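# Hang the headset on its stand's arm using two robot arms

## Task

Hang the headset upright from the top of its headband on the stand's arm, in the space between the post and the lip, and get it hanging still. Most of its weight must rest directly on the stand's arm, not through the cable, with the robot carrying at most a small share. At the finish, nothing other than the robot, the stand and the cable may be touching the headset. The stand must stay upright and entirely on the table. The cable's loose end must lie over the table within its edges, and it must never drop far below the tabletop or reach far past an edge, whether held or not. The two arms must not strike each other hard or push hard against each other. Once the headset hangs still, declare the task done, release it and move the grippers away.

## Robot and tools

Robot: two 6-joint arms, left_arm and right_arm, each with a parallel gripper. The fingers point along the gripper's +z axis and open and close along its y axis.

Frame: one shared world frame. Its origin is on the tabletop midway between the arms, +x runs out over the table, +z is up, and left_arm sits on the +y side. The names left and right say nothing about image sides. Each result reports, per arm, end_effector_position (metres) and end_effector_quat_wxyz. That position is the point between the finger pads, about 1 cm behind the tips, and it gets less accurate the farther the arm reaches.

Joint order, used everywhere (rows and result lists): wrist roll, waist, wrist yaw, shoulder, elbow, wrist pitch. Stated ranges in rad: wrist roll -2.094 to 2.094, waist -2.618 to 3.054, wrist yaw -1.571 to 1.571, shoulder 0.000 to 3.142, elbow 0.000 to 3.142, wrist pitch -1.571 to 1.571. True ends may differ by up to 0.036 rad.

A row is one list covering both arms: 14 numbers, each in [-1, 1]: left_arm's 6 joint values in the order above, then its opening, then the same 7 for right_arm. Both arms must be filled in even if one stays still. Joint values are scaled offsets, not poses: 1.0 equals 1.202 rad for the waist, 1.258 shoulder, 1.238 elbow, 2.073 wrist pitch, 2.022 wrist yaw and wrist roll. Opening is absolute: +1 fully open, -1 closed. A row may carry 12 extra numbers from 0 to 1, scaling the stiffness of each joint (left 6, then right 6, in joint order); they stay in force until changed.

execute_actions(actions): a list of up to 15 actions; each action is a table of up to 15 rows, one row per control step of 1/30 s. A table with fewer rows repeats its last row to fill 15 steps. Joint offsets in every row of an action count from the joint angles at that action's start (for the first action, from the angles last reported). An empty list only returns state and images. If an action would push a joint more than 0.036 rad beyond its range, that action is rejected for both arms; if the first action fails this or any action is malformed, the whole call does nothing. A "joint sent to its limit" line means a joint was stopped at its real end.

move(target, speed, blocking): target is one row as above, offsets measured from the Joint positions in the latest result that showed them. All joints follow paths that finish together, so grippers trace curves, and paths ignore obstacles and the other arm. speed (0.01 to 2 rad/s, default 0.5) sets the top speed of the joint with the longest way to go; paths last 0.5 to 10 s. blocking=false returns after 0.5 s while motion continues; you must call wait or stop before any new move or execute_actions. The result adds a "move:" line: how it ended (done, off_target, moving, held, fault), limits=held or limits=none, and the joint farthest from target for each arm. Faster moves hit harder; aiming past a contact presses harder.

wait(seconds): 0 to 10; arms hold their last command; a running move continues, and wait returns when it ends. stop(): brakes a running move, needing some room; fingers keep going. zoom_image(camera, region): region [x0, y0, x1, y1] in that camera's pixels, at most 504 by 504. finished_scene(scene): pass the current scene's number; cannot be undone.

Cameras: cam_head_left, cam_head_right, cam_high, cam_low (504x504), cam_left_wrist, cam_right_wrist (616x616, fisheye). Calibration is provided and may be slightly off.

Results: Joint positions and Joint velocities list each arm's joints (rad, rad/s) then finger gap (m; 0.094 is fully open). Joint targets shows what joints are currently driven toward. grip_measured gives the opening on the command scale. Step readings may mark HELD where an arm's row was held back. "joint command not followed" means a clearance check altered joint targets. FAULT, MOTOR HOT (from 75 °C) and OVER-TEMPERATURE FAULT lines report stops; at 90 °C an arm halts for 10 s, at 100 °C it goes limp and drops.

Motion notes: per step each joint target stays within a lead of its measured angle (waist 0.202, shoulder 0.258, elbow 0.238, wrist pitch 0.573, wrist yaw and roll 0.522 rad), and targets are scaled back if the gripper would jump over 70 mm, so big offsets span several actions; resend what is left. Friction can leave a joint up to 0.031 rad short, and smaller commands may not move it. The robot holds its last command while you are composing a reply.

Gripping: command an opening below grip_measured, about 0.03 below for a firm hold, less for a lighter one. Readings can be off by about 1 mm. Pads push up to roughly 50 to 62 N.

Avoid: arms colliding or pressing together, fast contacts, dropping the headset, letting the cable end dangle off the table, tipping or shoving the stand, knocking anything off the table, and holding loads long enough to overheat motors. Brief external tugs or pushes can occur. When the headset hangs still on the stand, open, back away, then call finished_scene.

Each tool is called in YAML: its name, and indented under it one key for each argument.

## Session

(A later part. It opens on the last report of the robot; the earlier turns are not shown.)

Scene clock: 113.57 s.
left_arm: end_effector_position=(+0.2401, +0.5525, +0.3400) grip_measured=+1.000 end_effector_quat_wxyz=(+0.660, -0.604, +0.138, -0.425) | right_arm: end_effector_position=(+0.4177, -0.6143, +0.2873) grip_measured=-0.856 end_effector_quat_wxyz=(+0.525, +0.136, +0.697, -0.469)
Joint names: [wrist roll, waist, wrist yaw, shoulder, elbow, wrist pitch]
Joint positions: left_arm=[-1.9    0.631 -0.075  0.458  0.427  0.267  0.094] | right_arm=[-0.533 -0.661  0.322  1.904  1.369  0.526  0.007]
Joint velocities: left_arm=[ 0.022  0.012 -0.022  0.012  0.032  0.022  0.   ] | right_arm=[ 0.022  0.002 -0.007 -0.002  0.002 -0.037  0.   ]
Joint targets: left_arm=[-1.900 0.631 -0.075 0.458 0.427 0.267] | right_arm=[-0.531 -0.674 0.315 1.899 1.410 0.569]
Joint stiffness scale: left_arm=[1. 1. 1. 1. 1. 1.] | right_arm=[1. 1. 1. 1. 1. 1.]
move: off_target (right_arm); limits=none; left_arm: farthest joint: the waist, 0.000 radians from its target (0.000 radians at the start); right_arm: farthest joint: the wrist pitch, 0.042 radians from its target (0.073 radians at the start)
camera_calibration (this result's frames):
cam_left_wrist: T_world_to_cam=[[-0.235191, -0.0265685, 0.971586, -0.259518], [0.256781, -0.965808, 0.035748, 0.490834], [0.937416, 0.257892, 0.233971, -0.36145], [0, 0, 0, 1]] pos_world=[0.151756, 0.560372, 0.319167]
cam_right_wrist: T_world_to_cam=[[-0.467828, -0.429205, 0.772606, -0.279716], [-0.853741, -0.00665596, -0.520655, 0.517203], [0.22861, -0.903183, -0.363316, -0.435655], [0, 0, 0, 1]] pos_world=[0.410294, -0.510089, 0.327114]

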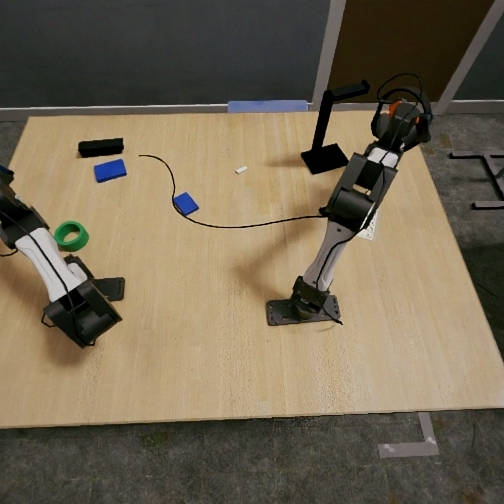

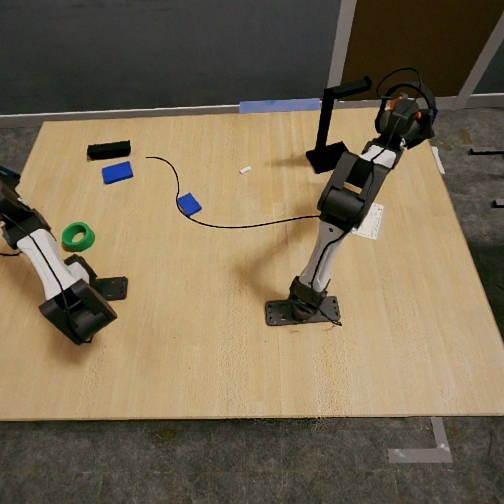

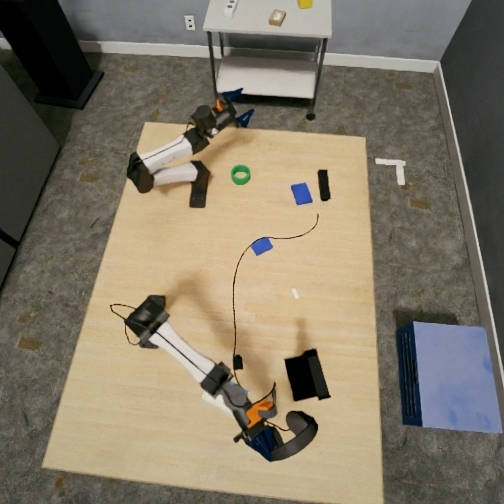

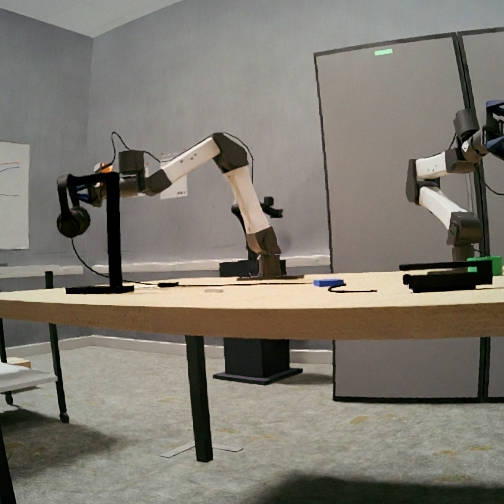

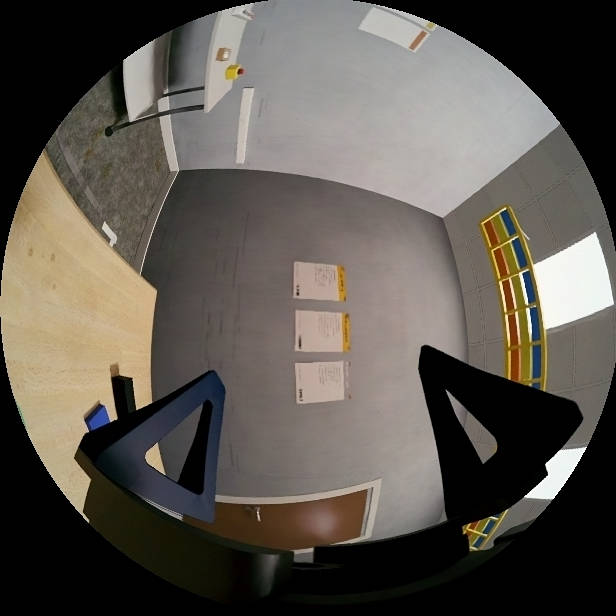

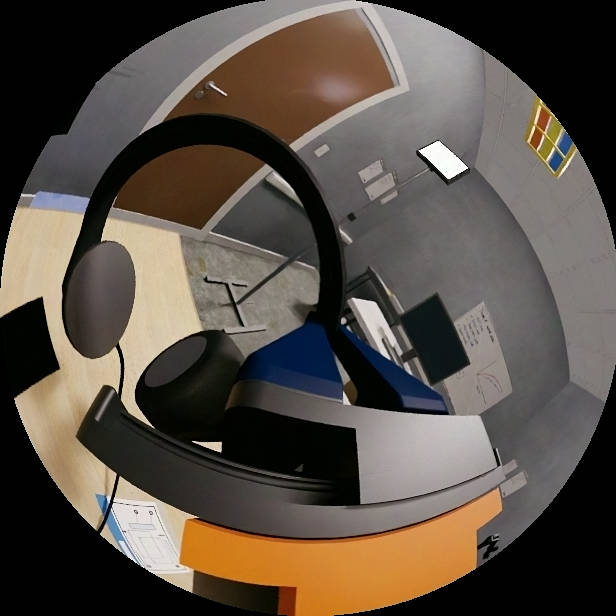

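execute_actions:
  actions: []

move:
  target: [0,0,0,0,0,0,1,0,0.248,0.15,0.207,0.335,-0.045,-0.9]
  speed: 0.2

Scene clock: 133.50 s.
left_arm: end_effector_position=(+0.2401, +0.5525, +0.3400) grip_measured=+1.000 end_effector_quat_wxyz=(+0.660, -0.604, +0.138, -0.425) | right_arm: end_effector_position=(+0.4178, -0.6143, +0.2873) grip_measured=-0.856 end_effector_quat_wxyz=(+0.525, +0.136, +0.697, -0.469)
Joint names: [wrist roll, waist, wrist yaw, shoulder, elbow, wrist pitch]
Joint positions: left_arm=[-1.9    0.631 -0.075  0.458  0.427  0.267  0.094] | right_arm=[-0.533 -0.661  0.321  1.904  1.369  0.526  0.007]
Joint velocities: left_arm=[ 0.007 -0.007  0.022 -0.002  0.012 -0.037  0.   ] | right_arm=[-0.007  0.017 -0.037 -0.002 -0.017  0.022 -0.001]
Joint targets: left_arm=[-1.900 0.631 -0.075 0.458 0.427 0.267] | right_arm=[-0.531 -0.674 0.315 1.899 1.410 0.569]
Joint stiffness scale: left_arm=[1. 1. 1. 1. 1. 1.] | right_arm=[1. 1. 1. 1. 1. 1.]
camera_calibration (this result's frames):
cam_left_wrist: T_world_to_cam=[[-0.235191, -0.0265685, 0.971586, -0.259518], [0.256781, -0.965808, 0.035748, 0.490834], [0.937416, 0.257892, 0.233971, -0.36145], [0, 0, 0, 1]] pos_world=[0.151756, 0.560372, 0.319167]
cam_right_wrist: T_world_to_cam=[[-0.467666, -0.429386, 0.772604, -0.279852], [-0.853738, -0.00698011, -0.520657, 0.517048], [0.228955, -0.903094, -0.363318, -0.43572], [0, 0, 0, 1]] pos_world=[0.410306, -0.510052, 0.327114]

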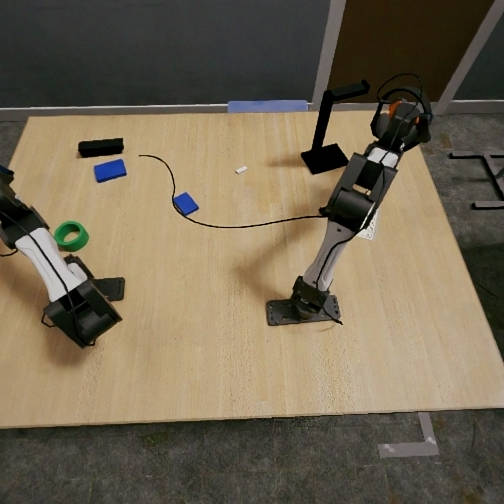

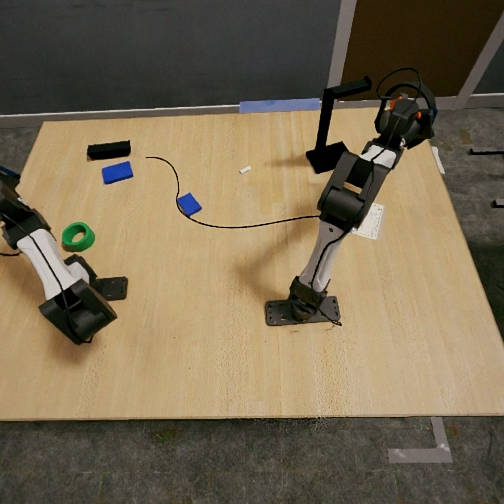

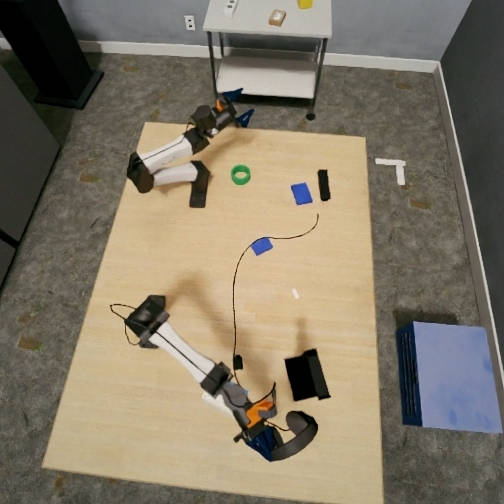

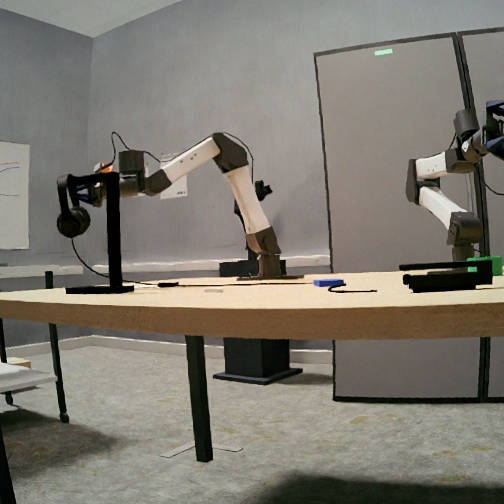

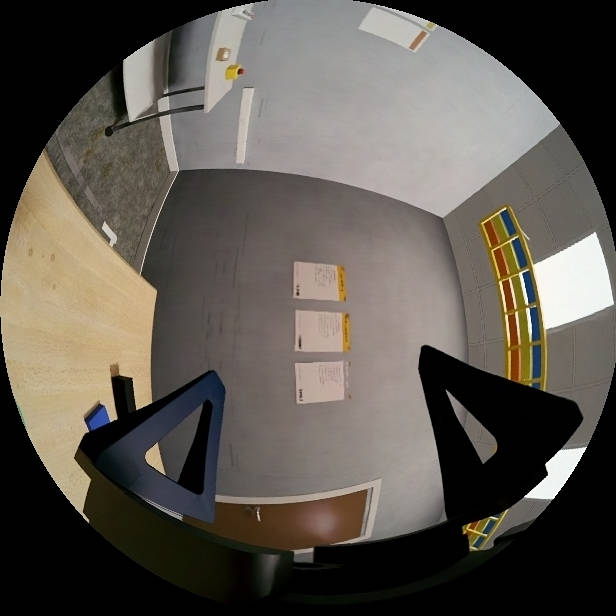

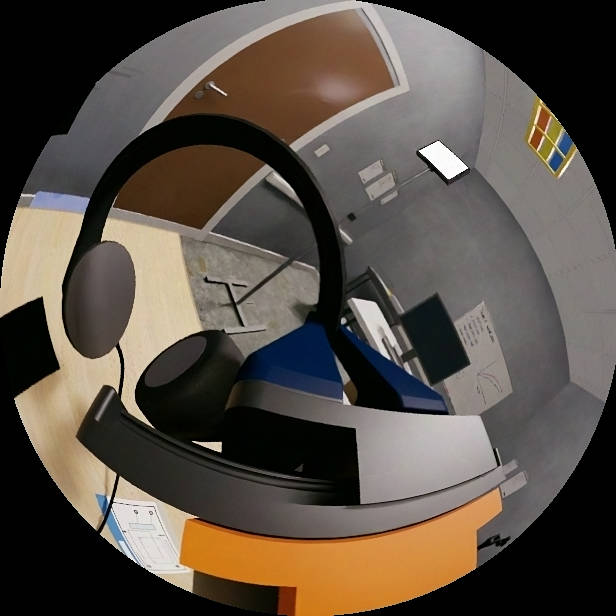

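Scene clock: 136.07 s.
left_arm: end_effector_position=(+0.2401, +0.5525, +0.3400) grip_measured=+1.000 end_effector_quat_wxyz=(+0.660, -0.604, +0.138, -0.425) | right_arm: end_effector_position=(+0.5349, -0.5292, +0.2766) grip_measured=-0.856 end_effector_quat_wxyz=(+0.512, +0.134, +0.705, -0.472)
Joint names: [wrist roll, waist, wrist yaw, shoulder, elbow, wrist pitch]
Joint positions: left_arm=[-1.9    0.631 -0.075  0.458  0.427  0.267  0.094] | right_arm=[-0.537 -0.375  0.617  2.171  1.743  0.392  0.007]
Joint velocities: left_arm=[-0.022 -0.012 -0.037 -0.022  0.012  0.022  0.   ] | right_arm=[-0.051  0.007  0.022 -0.002 -0.002  0.022 -0.   ]
Joint targets: left_arm=[-1.900 0.631 -0.075 0.458 0.427 0.267] | right_arm=[-0.533 -0.363 0.624 2.165 1.784 0.433]
Joint stiffness scale: left_arm=[1. 1. 1. 1. 1. 1.] | right_arm=[1. 1. 1. 1. 1. 1.]
move: off_target (right_arm); limits=none; left_arm: farthest joint: the waist, 0.000 radians from its target (0.000 radians at the start); right_arm: farthest joint: the elbow, 0.041 radians from its target (0.415 radians at the start)
camera_calibration (this result's frames):
cam_left_wrist: T_world_to_cam=[[-0.235191, -0.0265685, 0.971586, -0.259518], [0.256781, -0.965808, 0.035748, 0.490834], [0.937416, 0.257892, 0.233971, -0.36145], [0, 0, 0, 1]] pos_world=[0.151756, 0.560372, 0.319167]
cam_right_wrist: T_world_to_cam=[[-0.449348, -0.42709, 0.784653, -0.192186], [-0.868657, 0.00377659, -0.495399, 0.618793], [0.208617, -0.904201, -0.372692, -0.376679], [0, 0, 0, 1]] pos_world=[0.529742, -0.425011, 0.316963]

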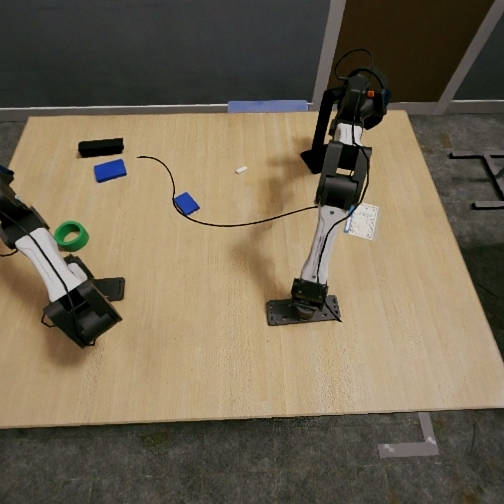

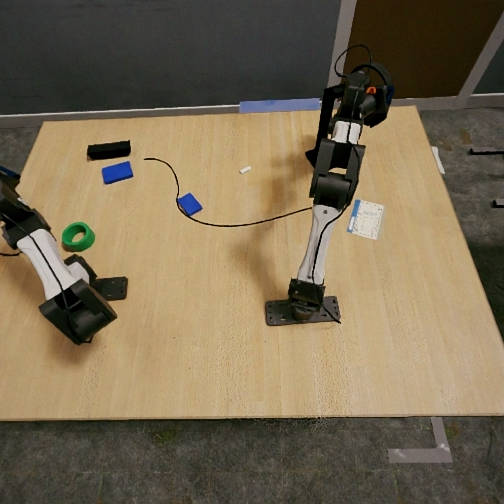

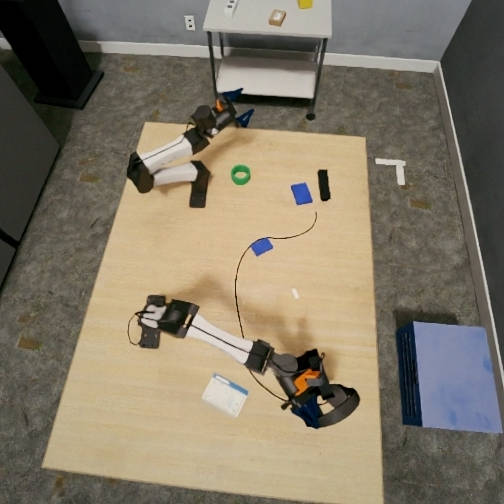

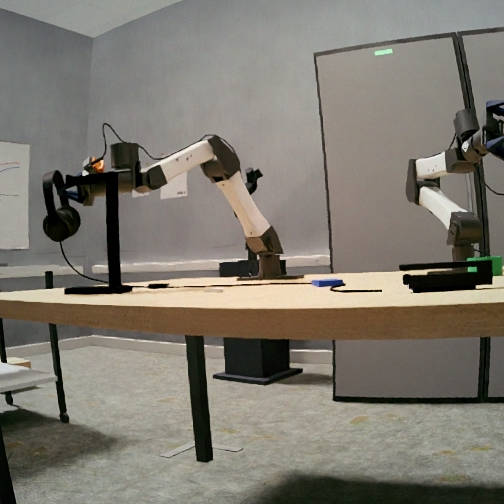

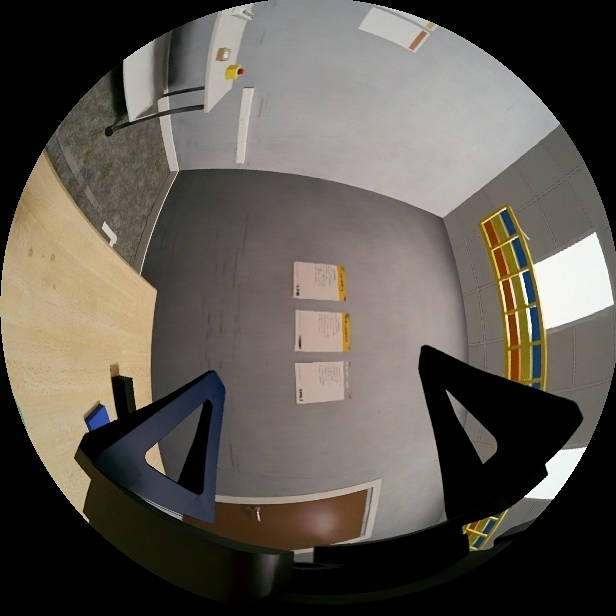

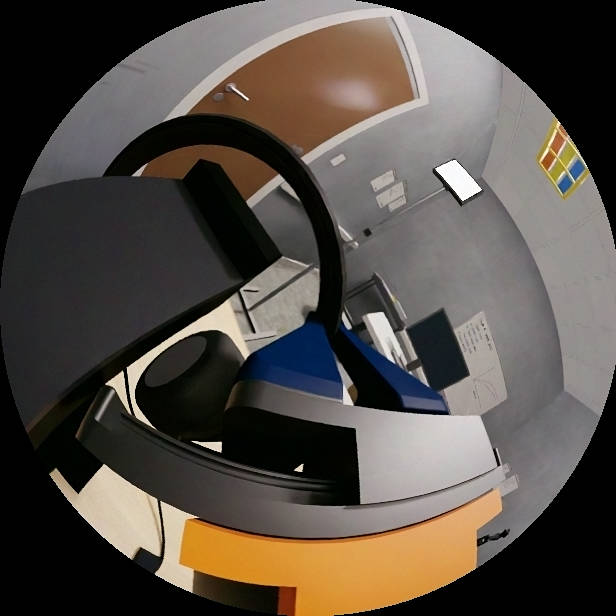

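move:
  target: [0,0,0,0,0,0,1,0,0,0,-0.01,0.07,0.02,-0.9]
  speed: 0.15

zoom_image:
  camera: "cam_low"
  region: [20,120,180,300]

Scene clock: 152.67 s.
left_arm: end_effector_position=(+0.2401, +0.5525, +0.3400) grip_measured=+1.000 end_effector_quat_wxyz=(+0.660, -0.604, +0.138, -0.425) | right_arm: end_effector_position=(+0.5375, -0.5301, +0.2911) grip_measured=-0.856 end_effector_quat_wxyz=(+0.518, +0.135, +0.699, -0.474)
Joint names: [wrist roll, waist, wrist yaw, shoulder, elbow, wrist pitch]
Joint positions: left_arm=[-1.9    0.631 -0.075  0.458  0.427  0.267  0.094] | right_arm=[-0.541 -0.375  0.618  2.175  1.791  0.368  0.007]
Joint velocities: left_arm=[-0.022 -0.037  0.037 -0.002 -0.002 -0.066  0.   ] | right_arm=[ 0.022 -0.007 -0.051  0.007  0.002 -0.007  0.   ]
Joint targets: left_arm=[-1.900 0.631 -0.075 0.458 0.427 0.267] | right_arm=[-0.537 -0.375 0.617 2.159 1.829 0.434]
Joint stiffness scale: left_arm=[1. 1. 1. 1. 1. 1.] | right_arm=[1. 1. 1. 1. 1. 1.]
move: off_target (right_arm); limits=none; left_arm: farthest joint: the waist, 0.000 radians from its target (0.000 radians at the start); right_arm: farthest joint: the wrist pitch, 0.066 radians from its target (0.041 radians at the start)
camera_calibration (this result's frames):
cam_left_wrist: T_world_to_cam=[[-0.235191, -0.0265685, 0.971586, -0.259518], [0.256781, -0.965808, 0.035748, 0.490834], [0.937416, 0.257892, 0.233971, -0.36145], [0, 0, 0, 1]] pos_world=[0.151756, 0.560372, 0.319167]
cam_right_wrist: T_world_to_cam=[[-0.461032, -0.420366, 0.781499, -0.191968], [-0.861249, -0.000194145, -0.508184, 0.625814], [0.213775, -0.907354, -0.361951, -0.380219], [0, 0, 0, 1]] pos_world=[0.531759, -0.425569, 0.330431]

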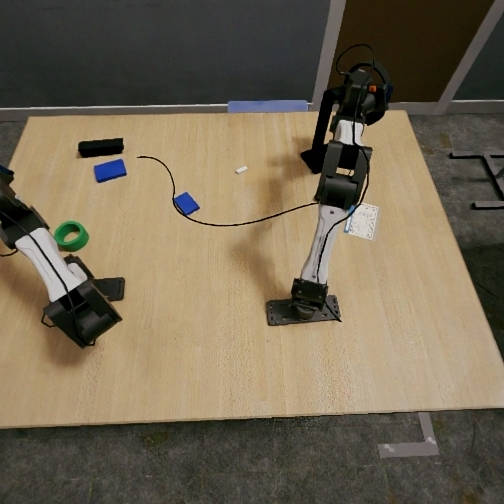

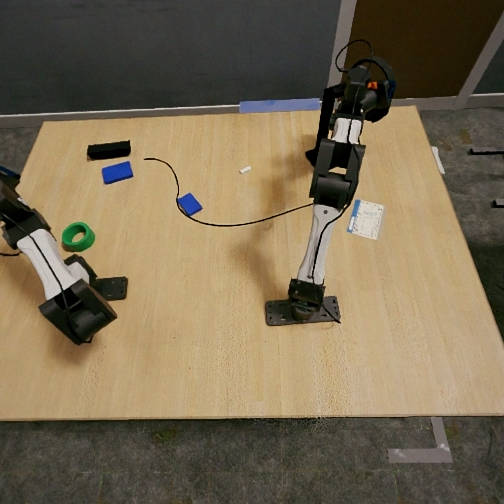

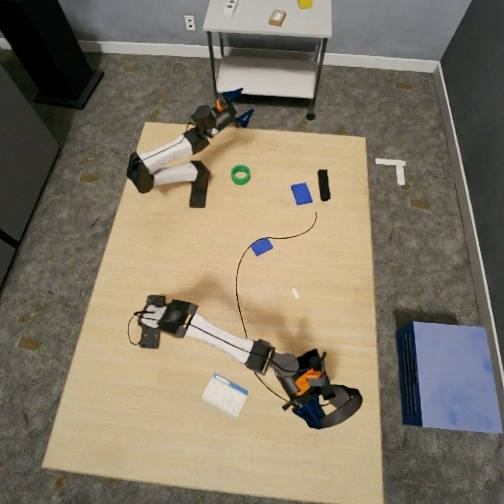

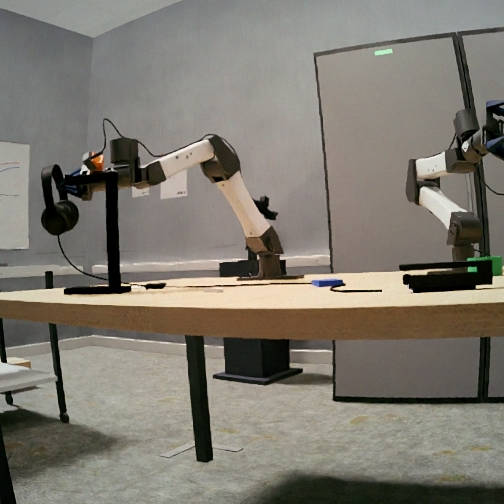

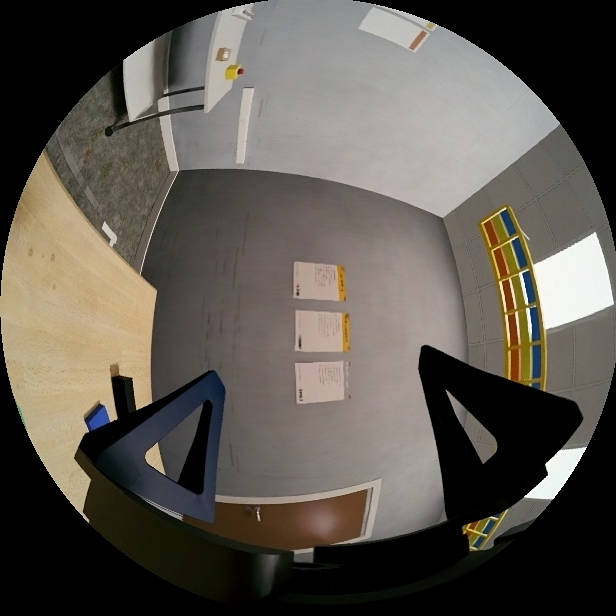

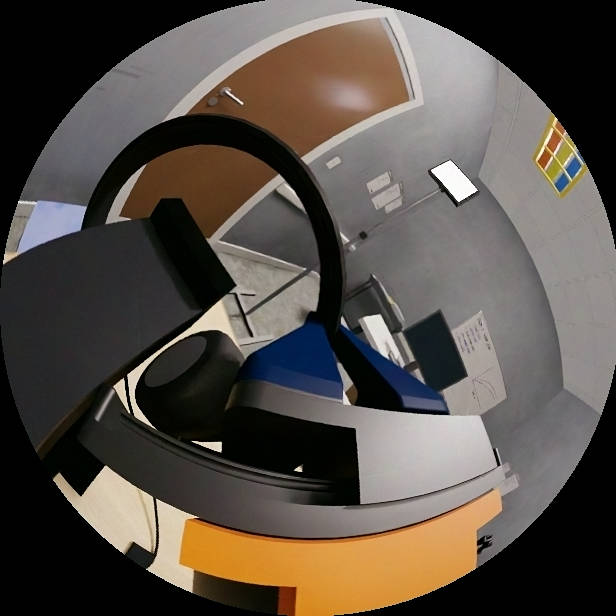

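Region (20, 120, 180, 300) of cam_low's 504x504 image, scaled by 2.800, with more detail than that image has.

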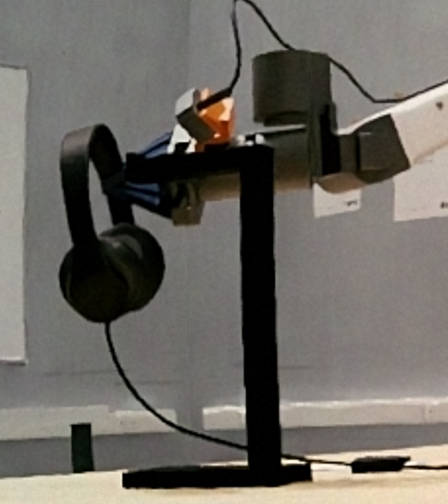

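move:
  target: [0,0,0,0,0,0,1,0,0.095,0.055,-0.1,-0.095,0.05,-0.9]
  speed: 0.1

zoom_image:
  camera: "cam_low"
  region: [20,120,180,300]

Scene clock: 164.03 s.
left_arm: end_effector_position=(+0.2401, +0.5525, +0.3400) grip_measured=+1.000 end_effector_quat_wxyz=(+0.660, -0.604, +0.138, -0.425) | right_arm: end_effector_position=(+0.5266, -0.4821, +0.3025) grip_measured=-0.856 end_effector_quat_wxyz=(+0.517, +0.141, +0.694, -0.482)
Joint names: [wrist roll, waist, wrist yaw, shoulder, elbow, wrist pitch]
Joint positions: left_arm=[-1.9    0.631 -0.075  0.458  0.427  0.267  0.094] | right_arm=[-0.548 -0.281  0.731  2.083  1.681  0.399  0.007]
Joint velocities: left_arm=[-0.007 -0.007  0.022 -0.002  0.027  0.022  0.   ] | right_arm=[-0.081 -0.007  0.037 -0.002 -0.012  0.022 -0.001]
Joint targets: left_arm=[-1.900 0.631 -0.075 0.458 0.427 0.267] | right_arm=[-0.541 -0.262 0.729 2.049 1.673 0.471]
Joint stiffness scale: left_arm=[1. 1. 1. 1. 1. 1.] | right_arm=[1. 1. 1. 1. 1. 1.]
move: off_target (right_arm); limits=none; left_arm: farthest joint: the waist, 0.000 radians from its target (0.000 radians at the start); right_arm: farthest joint: the wrist pitch, 0.073 radians from its target (0.104 radians at the start)
camera_calibration (this result's frames):
cam_left_wrist: T_world_to_cam=[[-0.235191, -0.0265685, 0.971586, -0.259518], [0.256781, -0.965808, 0.035748, 0.490834], [0.937416, 0.257892, 0.233971, -0.36145], [0, 0, 0, 1]] pos_world=[0.151756, 0.560372, 0.319167]
cam_right_wrist: T_world_to_cam=[[-0.474336, -0.405014, 0.781645, -0.171398], [-0.857375, 0.0110337, -0.514574, 0.627578], [0.199785, -0.914244, -0.352482, -0.329038], [0, 0, 0, 1]] pos_world=[0.522506, -0.377165, 0.340928]

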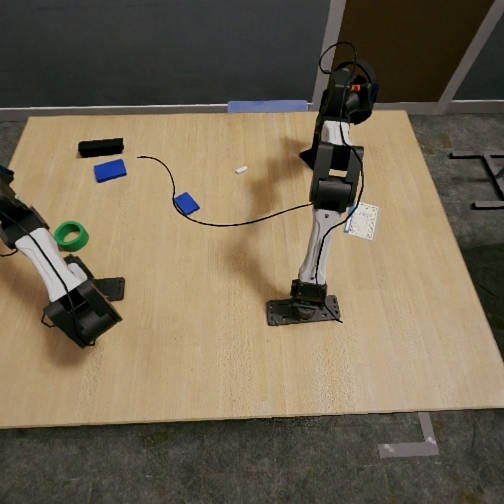

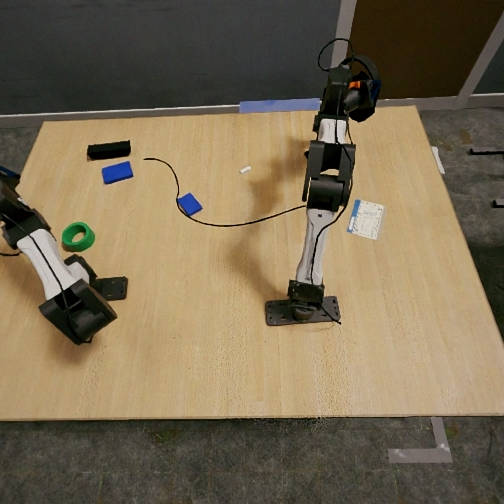

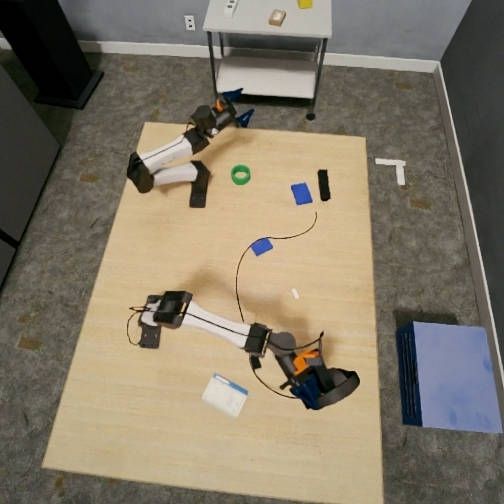

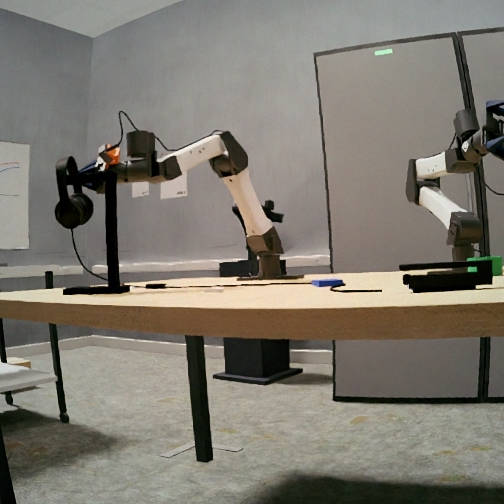

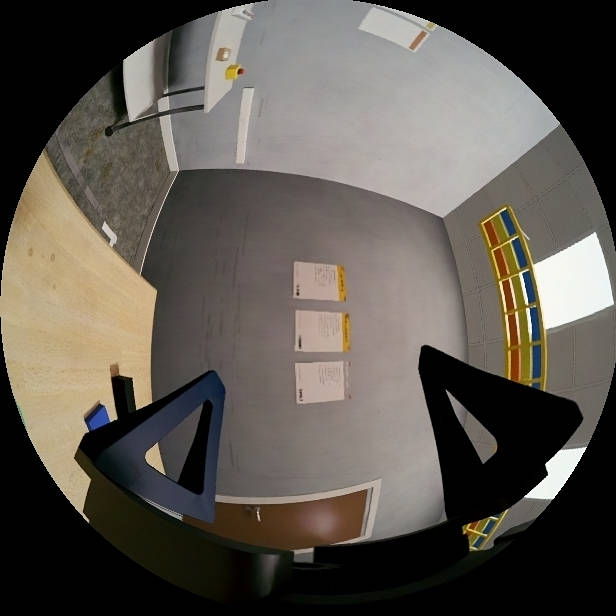

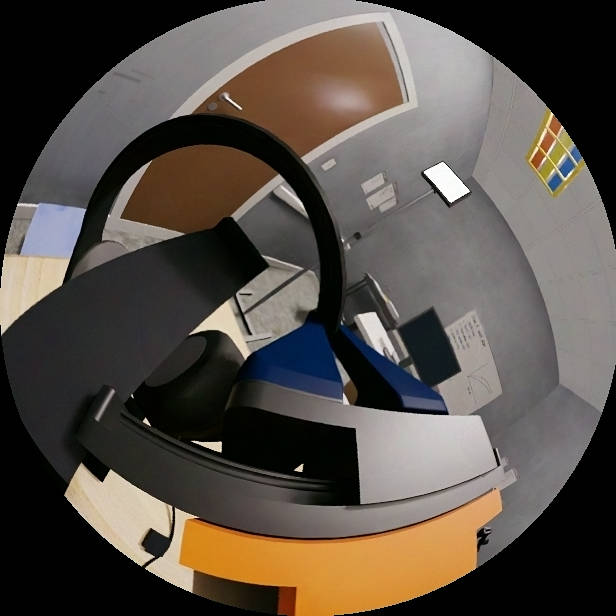

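Region (20, 120, 180, 300) of cam_low's 504x504 image, scaled by 2.800, with more detail than that image has.

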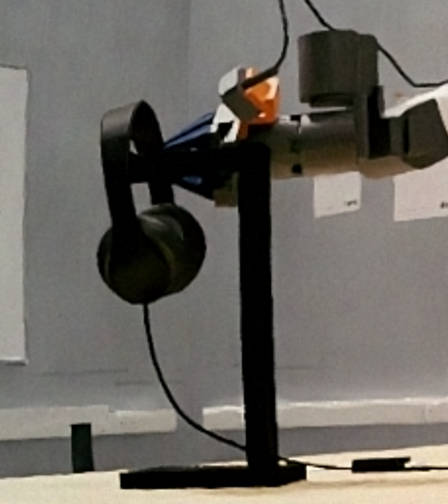

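move:
  target: [0,0,0,0,0,0,1,0,0.09,0.038,-0.1,-0.115,0.055,-0.9]
  speed: 0.1

zoom_image:
  camera: "cam_low"
  region: [20,120,180,300]

Scene clock: 171.87 s.
left_arm: end_effector_position=(+0.2401, +0.5525, +0.3400) grip_measured=+1.000 end_effector_quat_wxyz=(+0.660, -0.604, +0.138, -0.425) | right_arm: end_effector_position=(+0.5148, -0.4307, +0.3049) grip_measured=-0.856 end_effector_quat_wxyz=(+0.525, +0.132, +0.694, -0.475)
Joint names: [wrist roll, waist, wrist yaw, shoulder, elbow, wrist pitch]
Joint positions: left_arm=[-1.9    0.631 -0.075  0.458  0.427  0.267  0.094] | right_arm=[-0.55  -0.182  0.802  1.99   1.549  0.445  0.007]
Joint velocities: left_arm=[ 0.051 -0.007 -0.022 -0.012 -0.017 -0.022  0.   ] | right_arm=[-0.007 -0.007 -0.007  0.002 -0.007  0.007  0.001]
Joint targets: left_arm=[-1.900 0.631 -0.075 0.458 0.427 0.267] | right_arm=[-0.548 -0.172 0.808 1.957 1.539 0.513]
Joint stiffness scale: left_arm=[1. 1. 1. 1. 1. 1.] | right_arm=[1. 1. 1. 1. 1. 1.]
move: off_target (right_arm); limits=none; left_arm: farthest joint: the waist, 0.000 radians from its target (0.000 radians at the start); right_arm: farthest joint: the wrist pitch, 0.068 radians from its target (0.114 radians at the start)
camera_calibration (this result's frames):
cam_left_wrist: T_world_to_cam=[[-0.235191, -0.0265685, 0.971586, -0.259518], [0.256781, -0.965808, 0.035748, 0.490834], [0.937416, 0.257892, 0.233971, -0.36145], [0, 0, 0, 1]] pos_world=[0.151756, 0.560372, 0.319167]
cam_right_wrist: T_world_to_cam=[[-0.466771, -0.415864, 0.780501, -0.166304], [-0.854994, -0.0134094, -0.518465, 0.607536], [0.226077, -0.909328, -0.349302, -0.291201], [0, 0, 0, 1]] pos_world=[0.507648, -0.325811, 0.343069]

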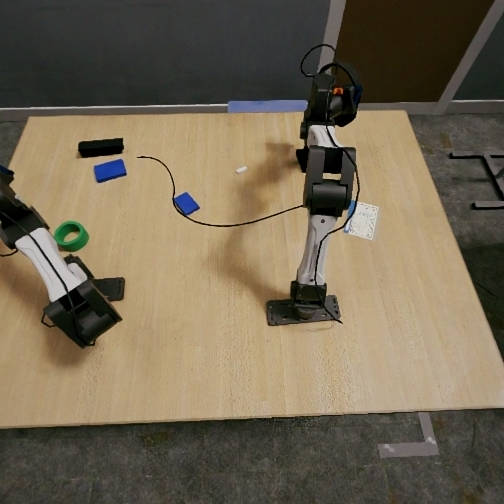

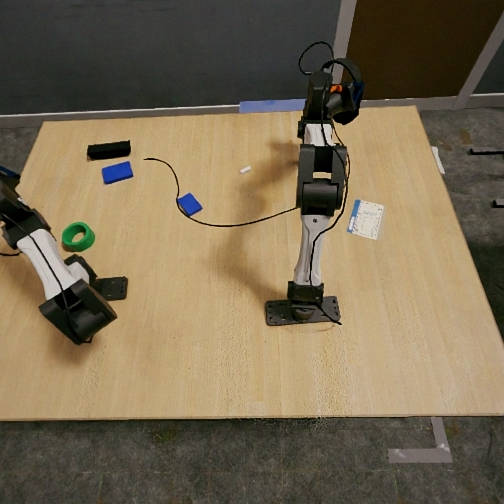

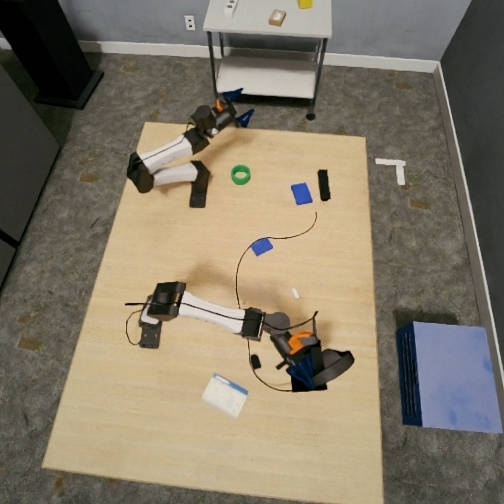

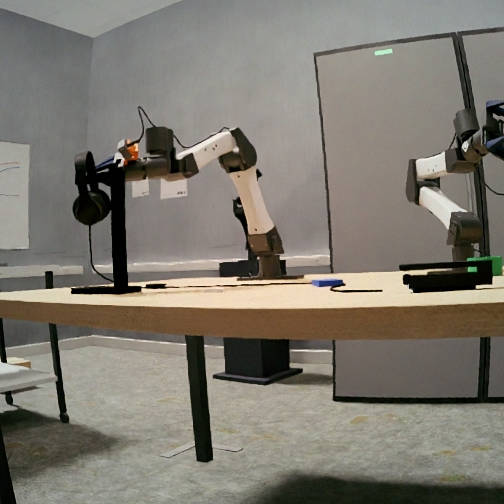

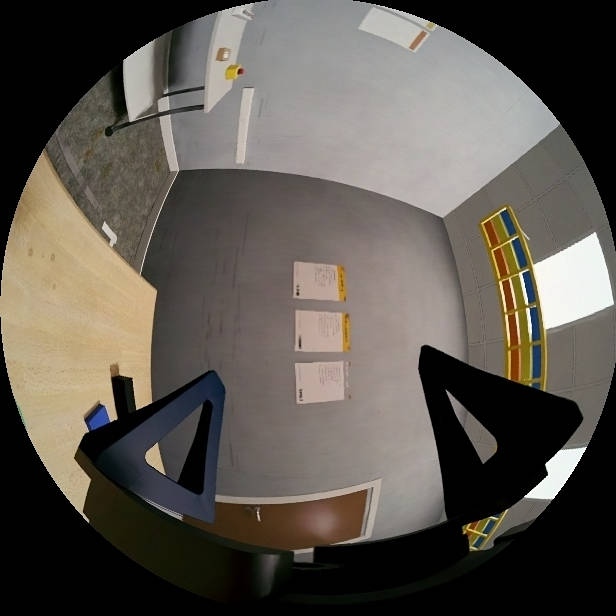

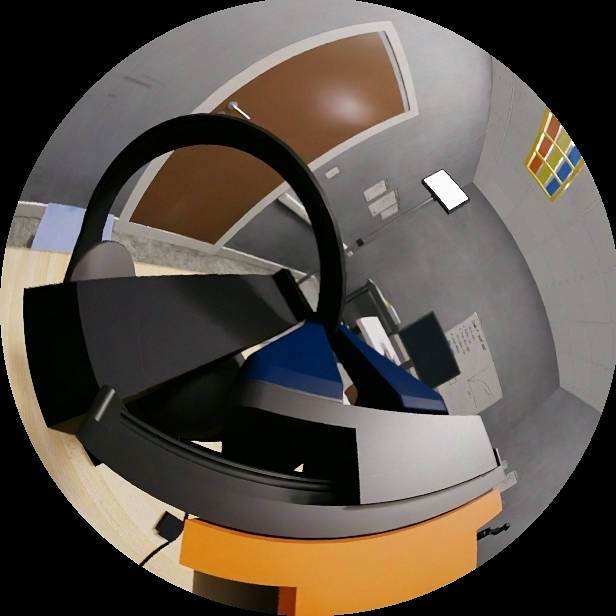

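Region (20, 120, 180, 300) of cam_low's 504x504 image, scaled by 2.800, with more detail than that image has.

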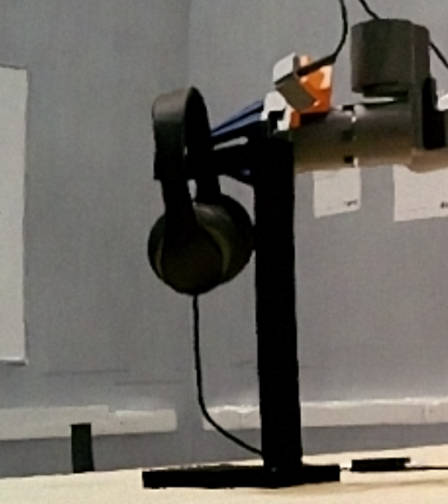

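move:
  target: [0,0,0,0,0,0,1,0,0,0,-0.14,-0.17,0.055,-0.9]
  speed: 0.1

zoom_image:
  camera: "cam_head_right"
  region: [270,30,410,190]

zoom_image:
  camera: "cam_high"
  region: [240,290,390,430]

Scene clock: 187.70 s.
left_arm: end_effector_position=(+0.2401, +0.5525, +0.3400) grip_measured=+1.000 end_effector_quat_wxyz=(+0.660, -0.604, +0.138, -0.425) | right_arm: end_effector_position=(+0.4757, -0.4265, +0.3018) grip_measured=-0.856 end_effector_quat_wxyz=(+0.520, +0.130, +0.696, -0.478)
Joint names: [wrist roll, waist, wrist yaw, shoulder, elbow, wrist pitch]
Joint positions: left_arm=[-1.9    0.631 -0.075  0.458  0.427  0.267  0.094] | right_arm=[-0.555 -0.182  0.807  1.847  1.348  0.494  0.007]
Joint velocities: left_arm=[ 0.022  0.007 -0.007  0.012 -0.002 -0.037  0.   ] | right_arm=[-0.066 -0.012 -0.066 -0.017 -0.007 -0.022  0.001]
Joint targets: left_arm=[-1.900 0.631 -0.075 0.458 0.427 0.267] | right_arm=[-0.550 -0.182 0.803 1.814 1.338 0.559]
Joint stiffness scale: left_arm=[1. 1. 1. 1. 1. 1.] | right_arm=[1. 1. 1. 1. 1. 1.]
move: off_target (right_arm); limits=none; left_arm: farthest joint: the waist, 0.000 radians from its target (0.000 radians at the start); right_arm: farthest joint: the wrist pitch, 0.065 radians from its target (0.114 radians at the start)
camera_calibration (this result's frames):
cam_left_wrist: T_world_to_cam=[[-0.235191, -0.0265685, 0.971586, -0.259518], [0.256781, -0.965808, 0.035748, 0.490834], [0.937416, 0.257892, 0.233971, -0.36145], [0, 0, 0, 1]] pos_world=[0.151756, 0.560372, 0.319167]
cam_right_wrist: T_world_to_cam=[[-0.458915, -0.412637, 0.786847, -0.184581], [-0.861432, -0.0102094, -0.50777, 0.573753], [0.217558, -0.910838, -0.350774, -0.275789], [0, 0, 0, 1]] pos_world=[0.469543, -0.321506, 0.339832]

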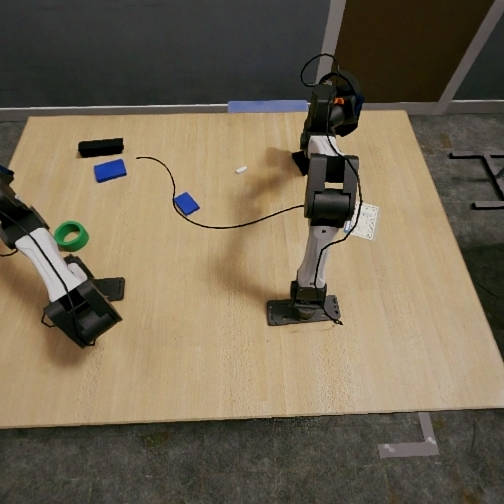

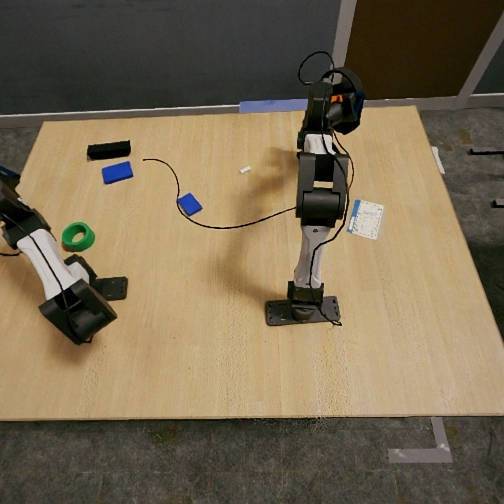

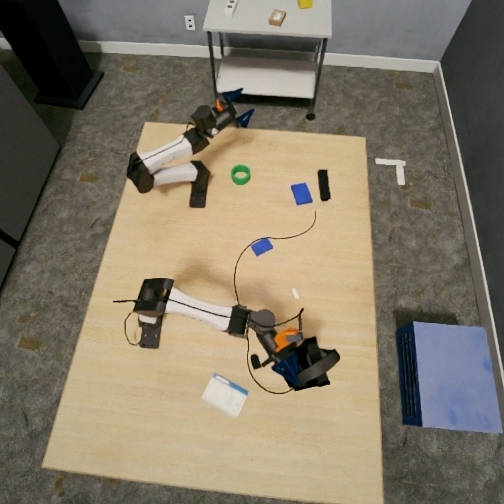

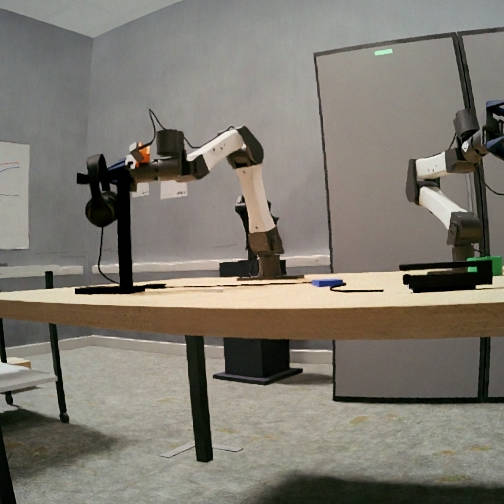

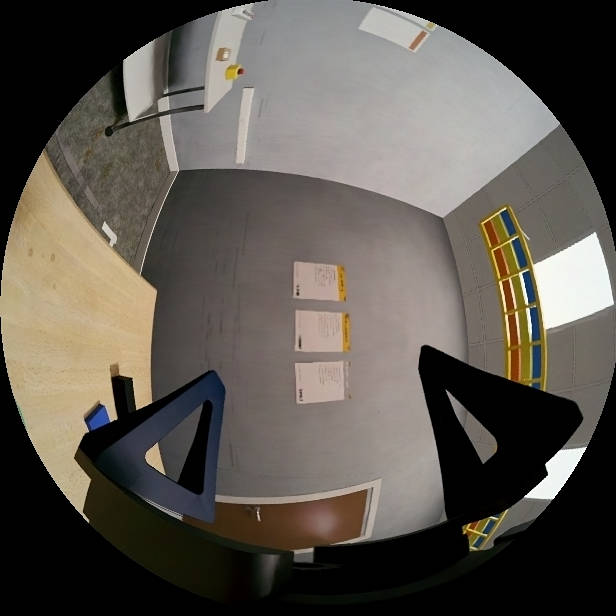

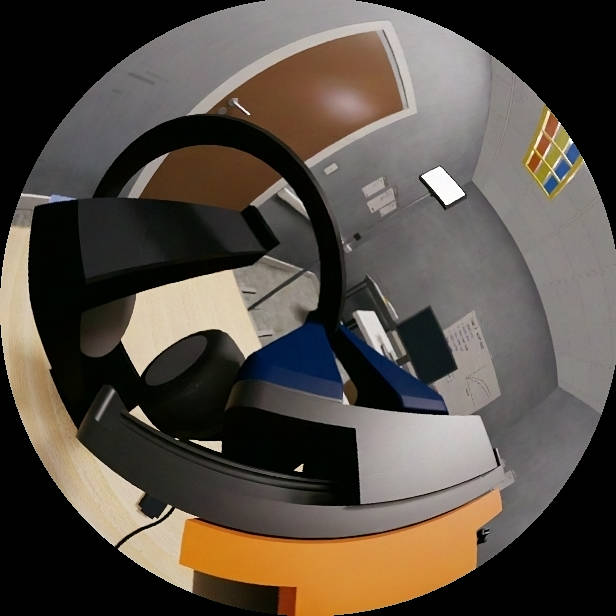

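Region (270, 30, 410, 190) of cam_head_right's 504x504 image, scaled by 3.150, with more detail than that image has; it fills the left 441 columns of this view, and the rest is white.

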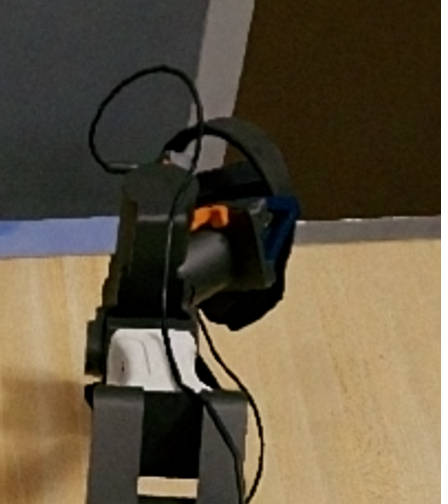

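Region (240, 290, 390, 430) of cam_high's 504x504 image, scaled by 3.360, with more detail than that image has; it fills the top 470 rows of this view, and the rest is white.

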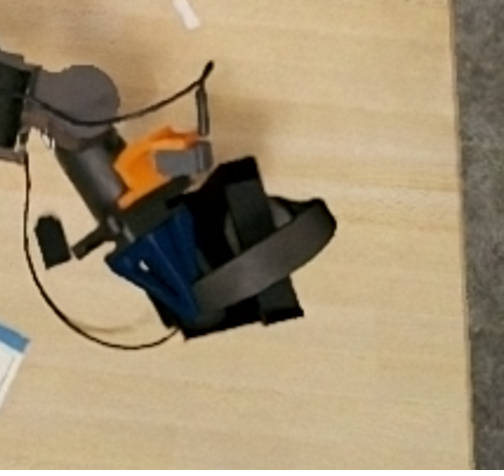

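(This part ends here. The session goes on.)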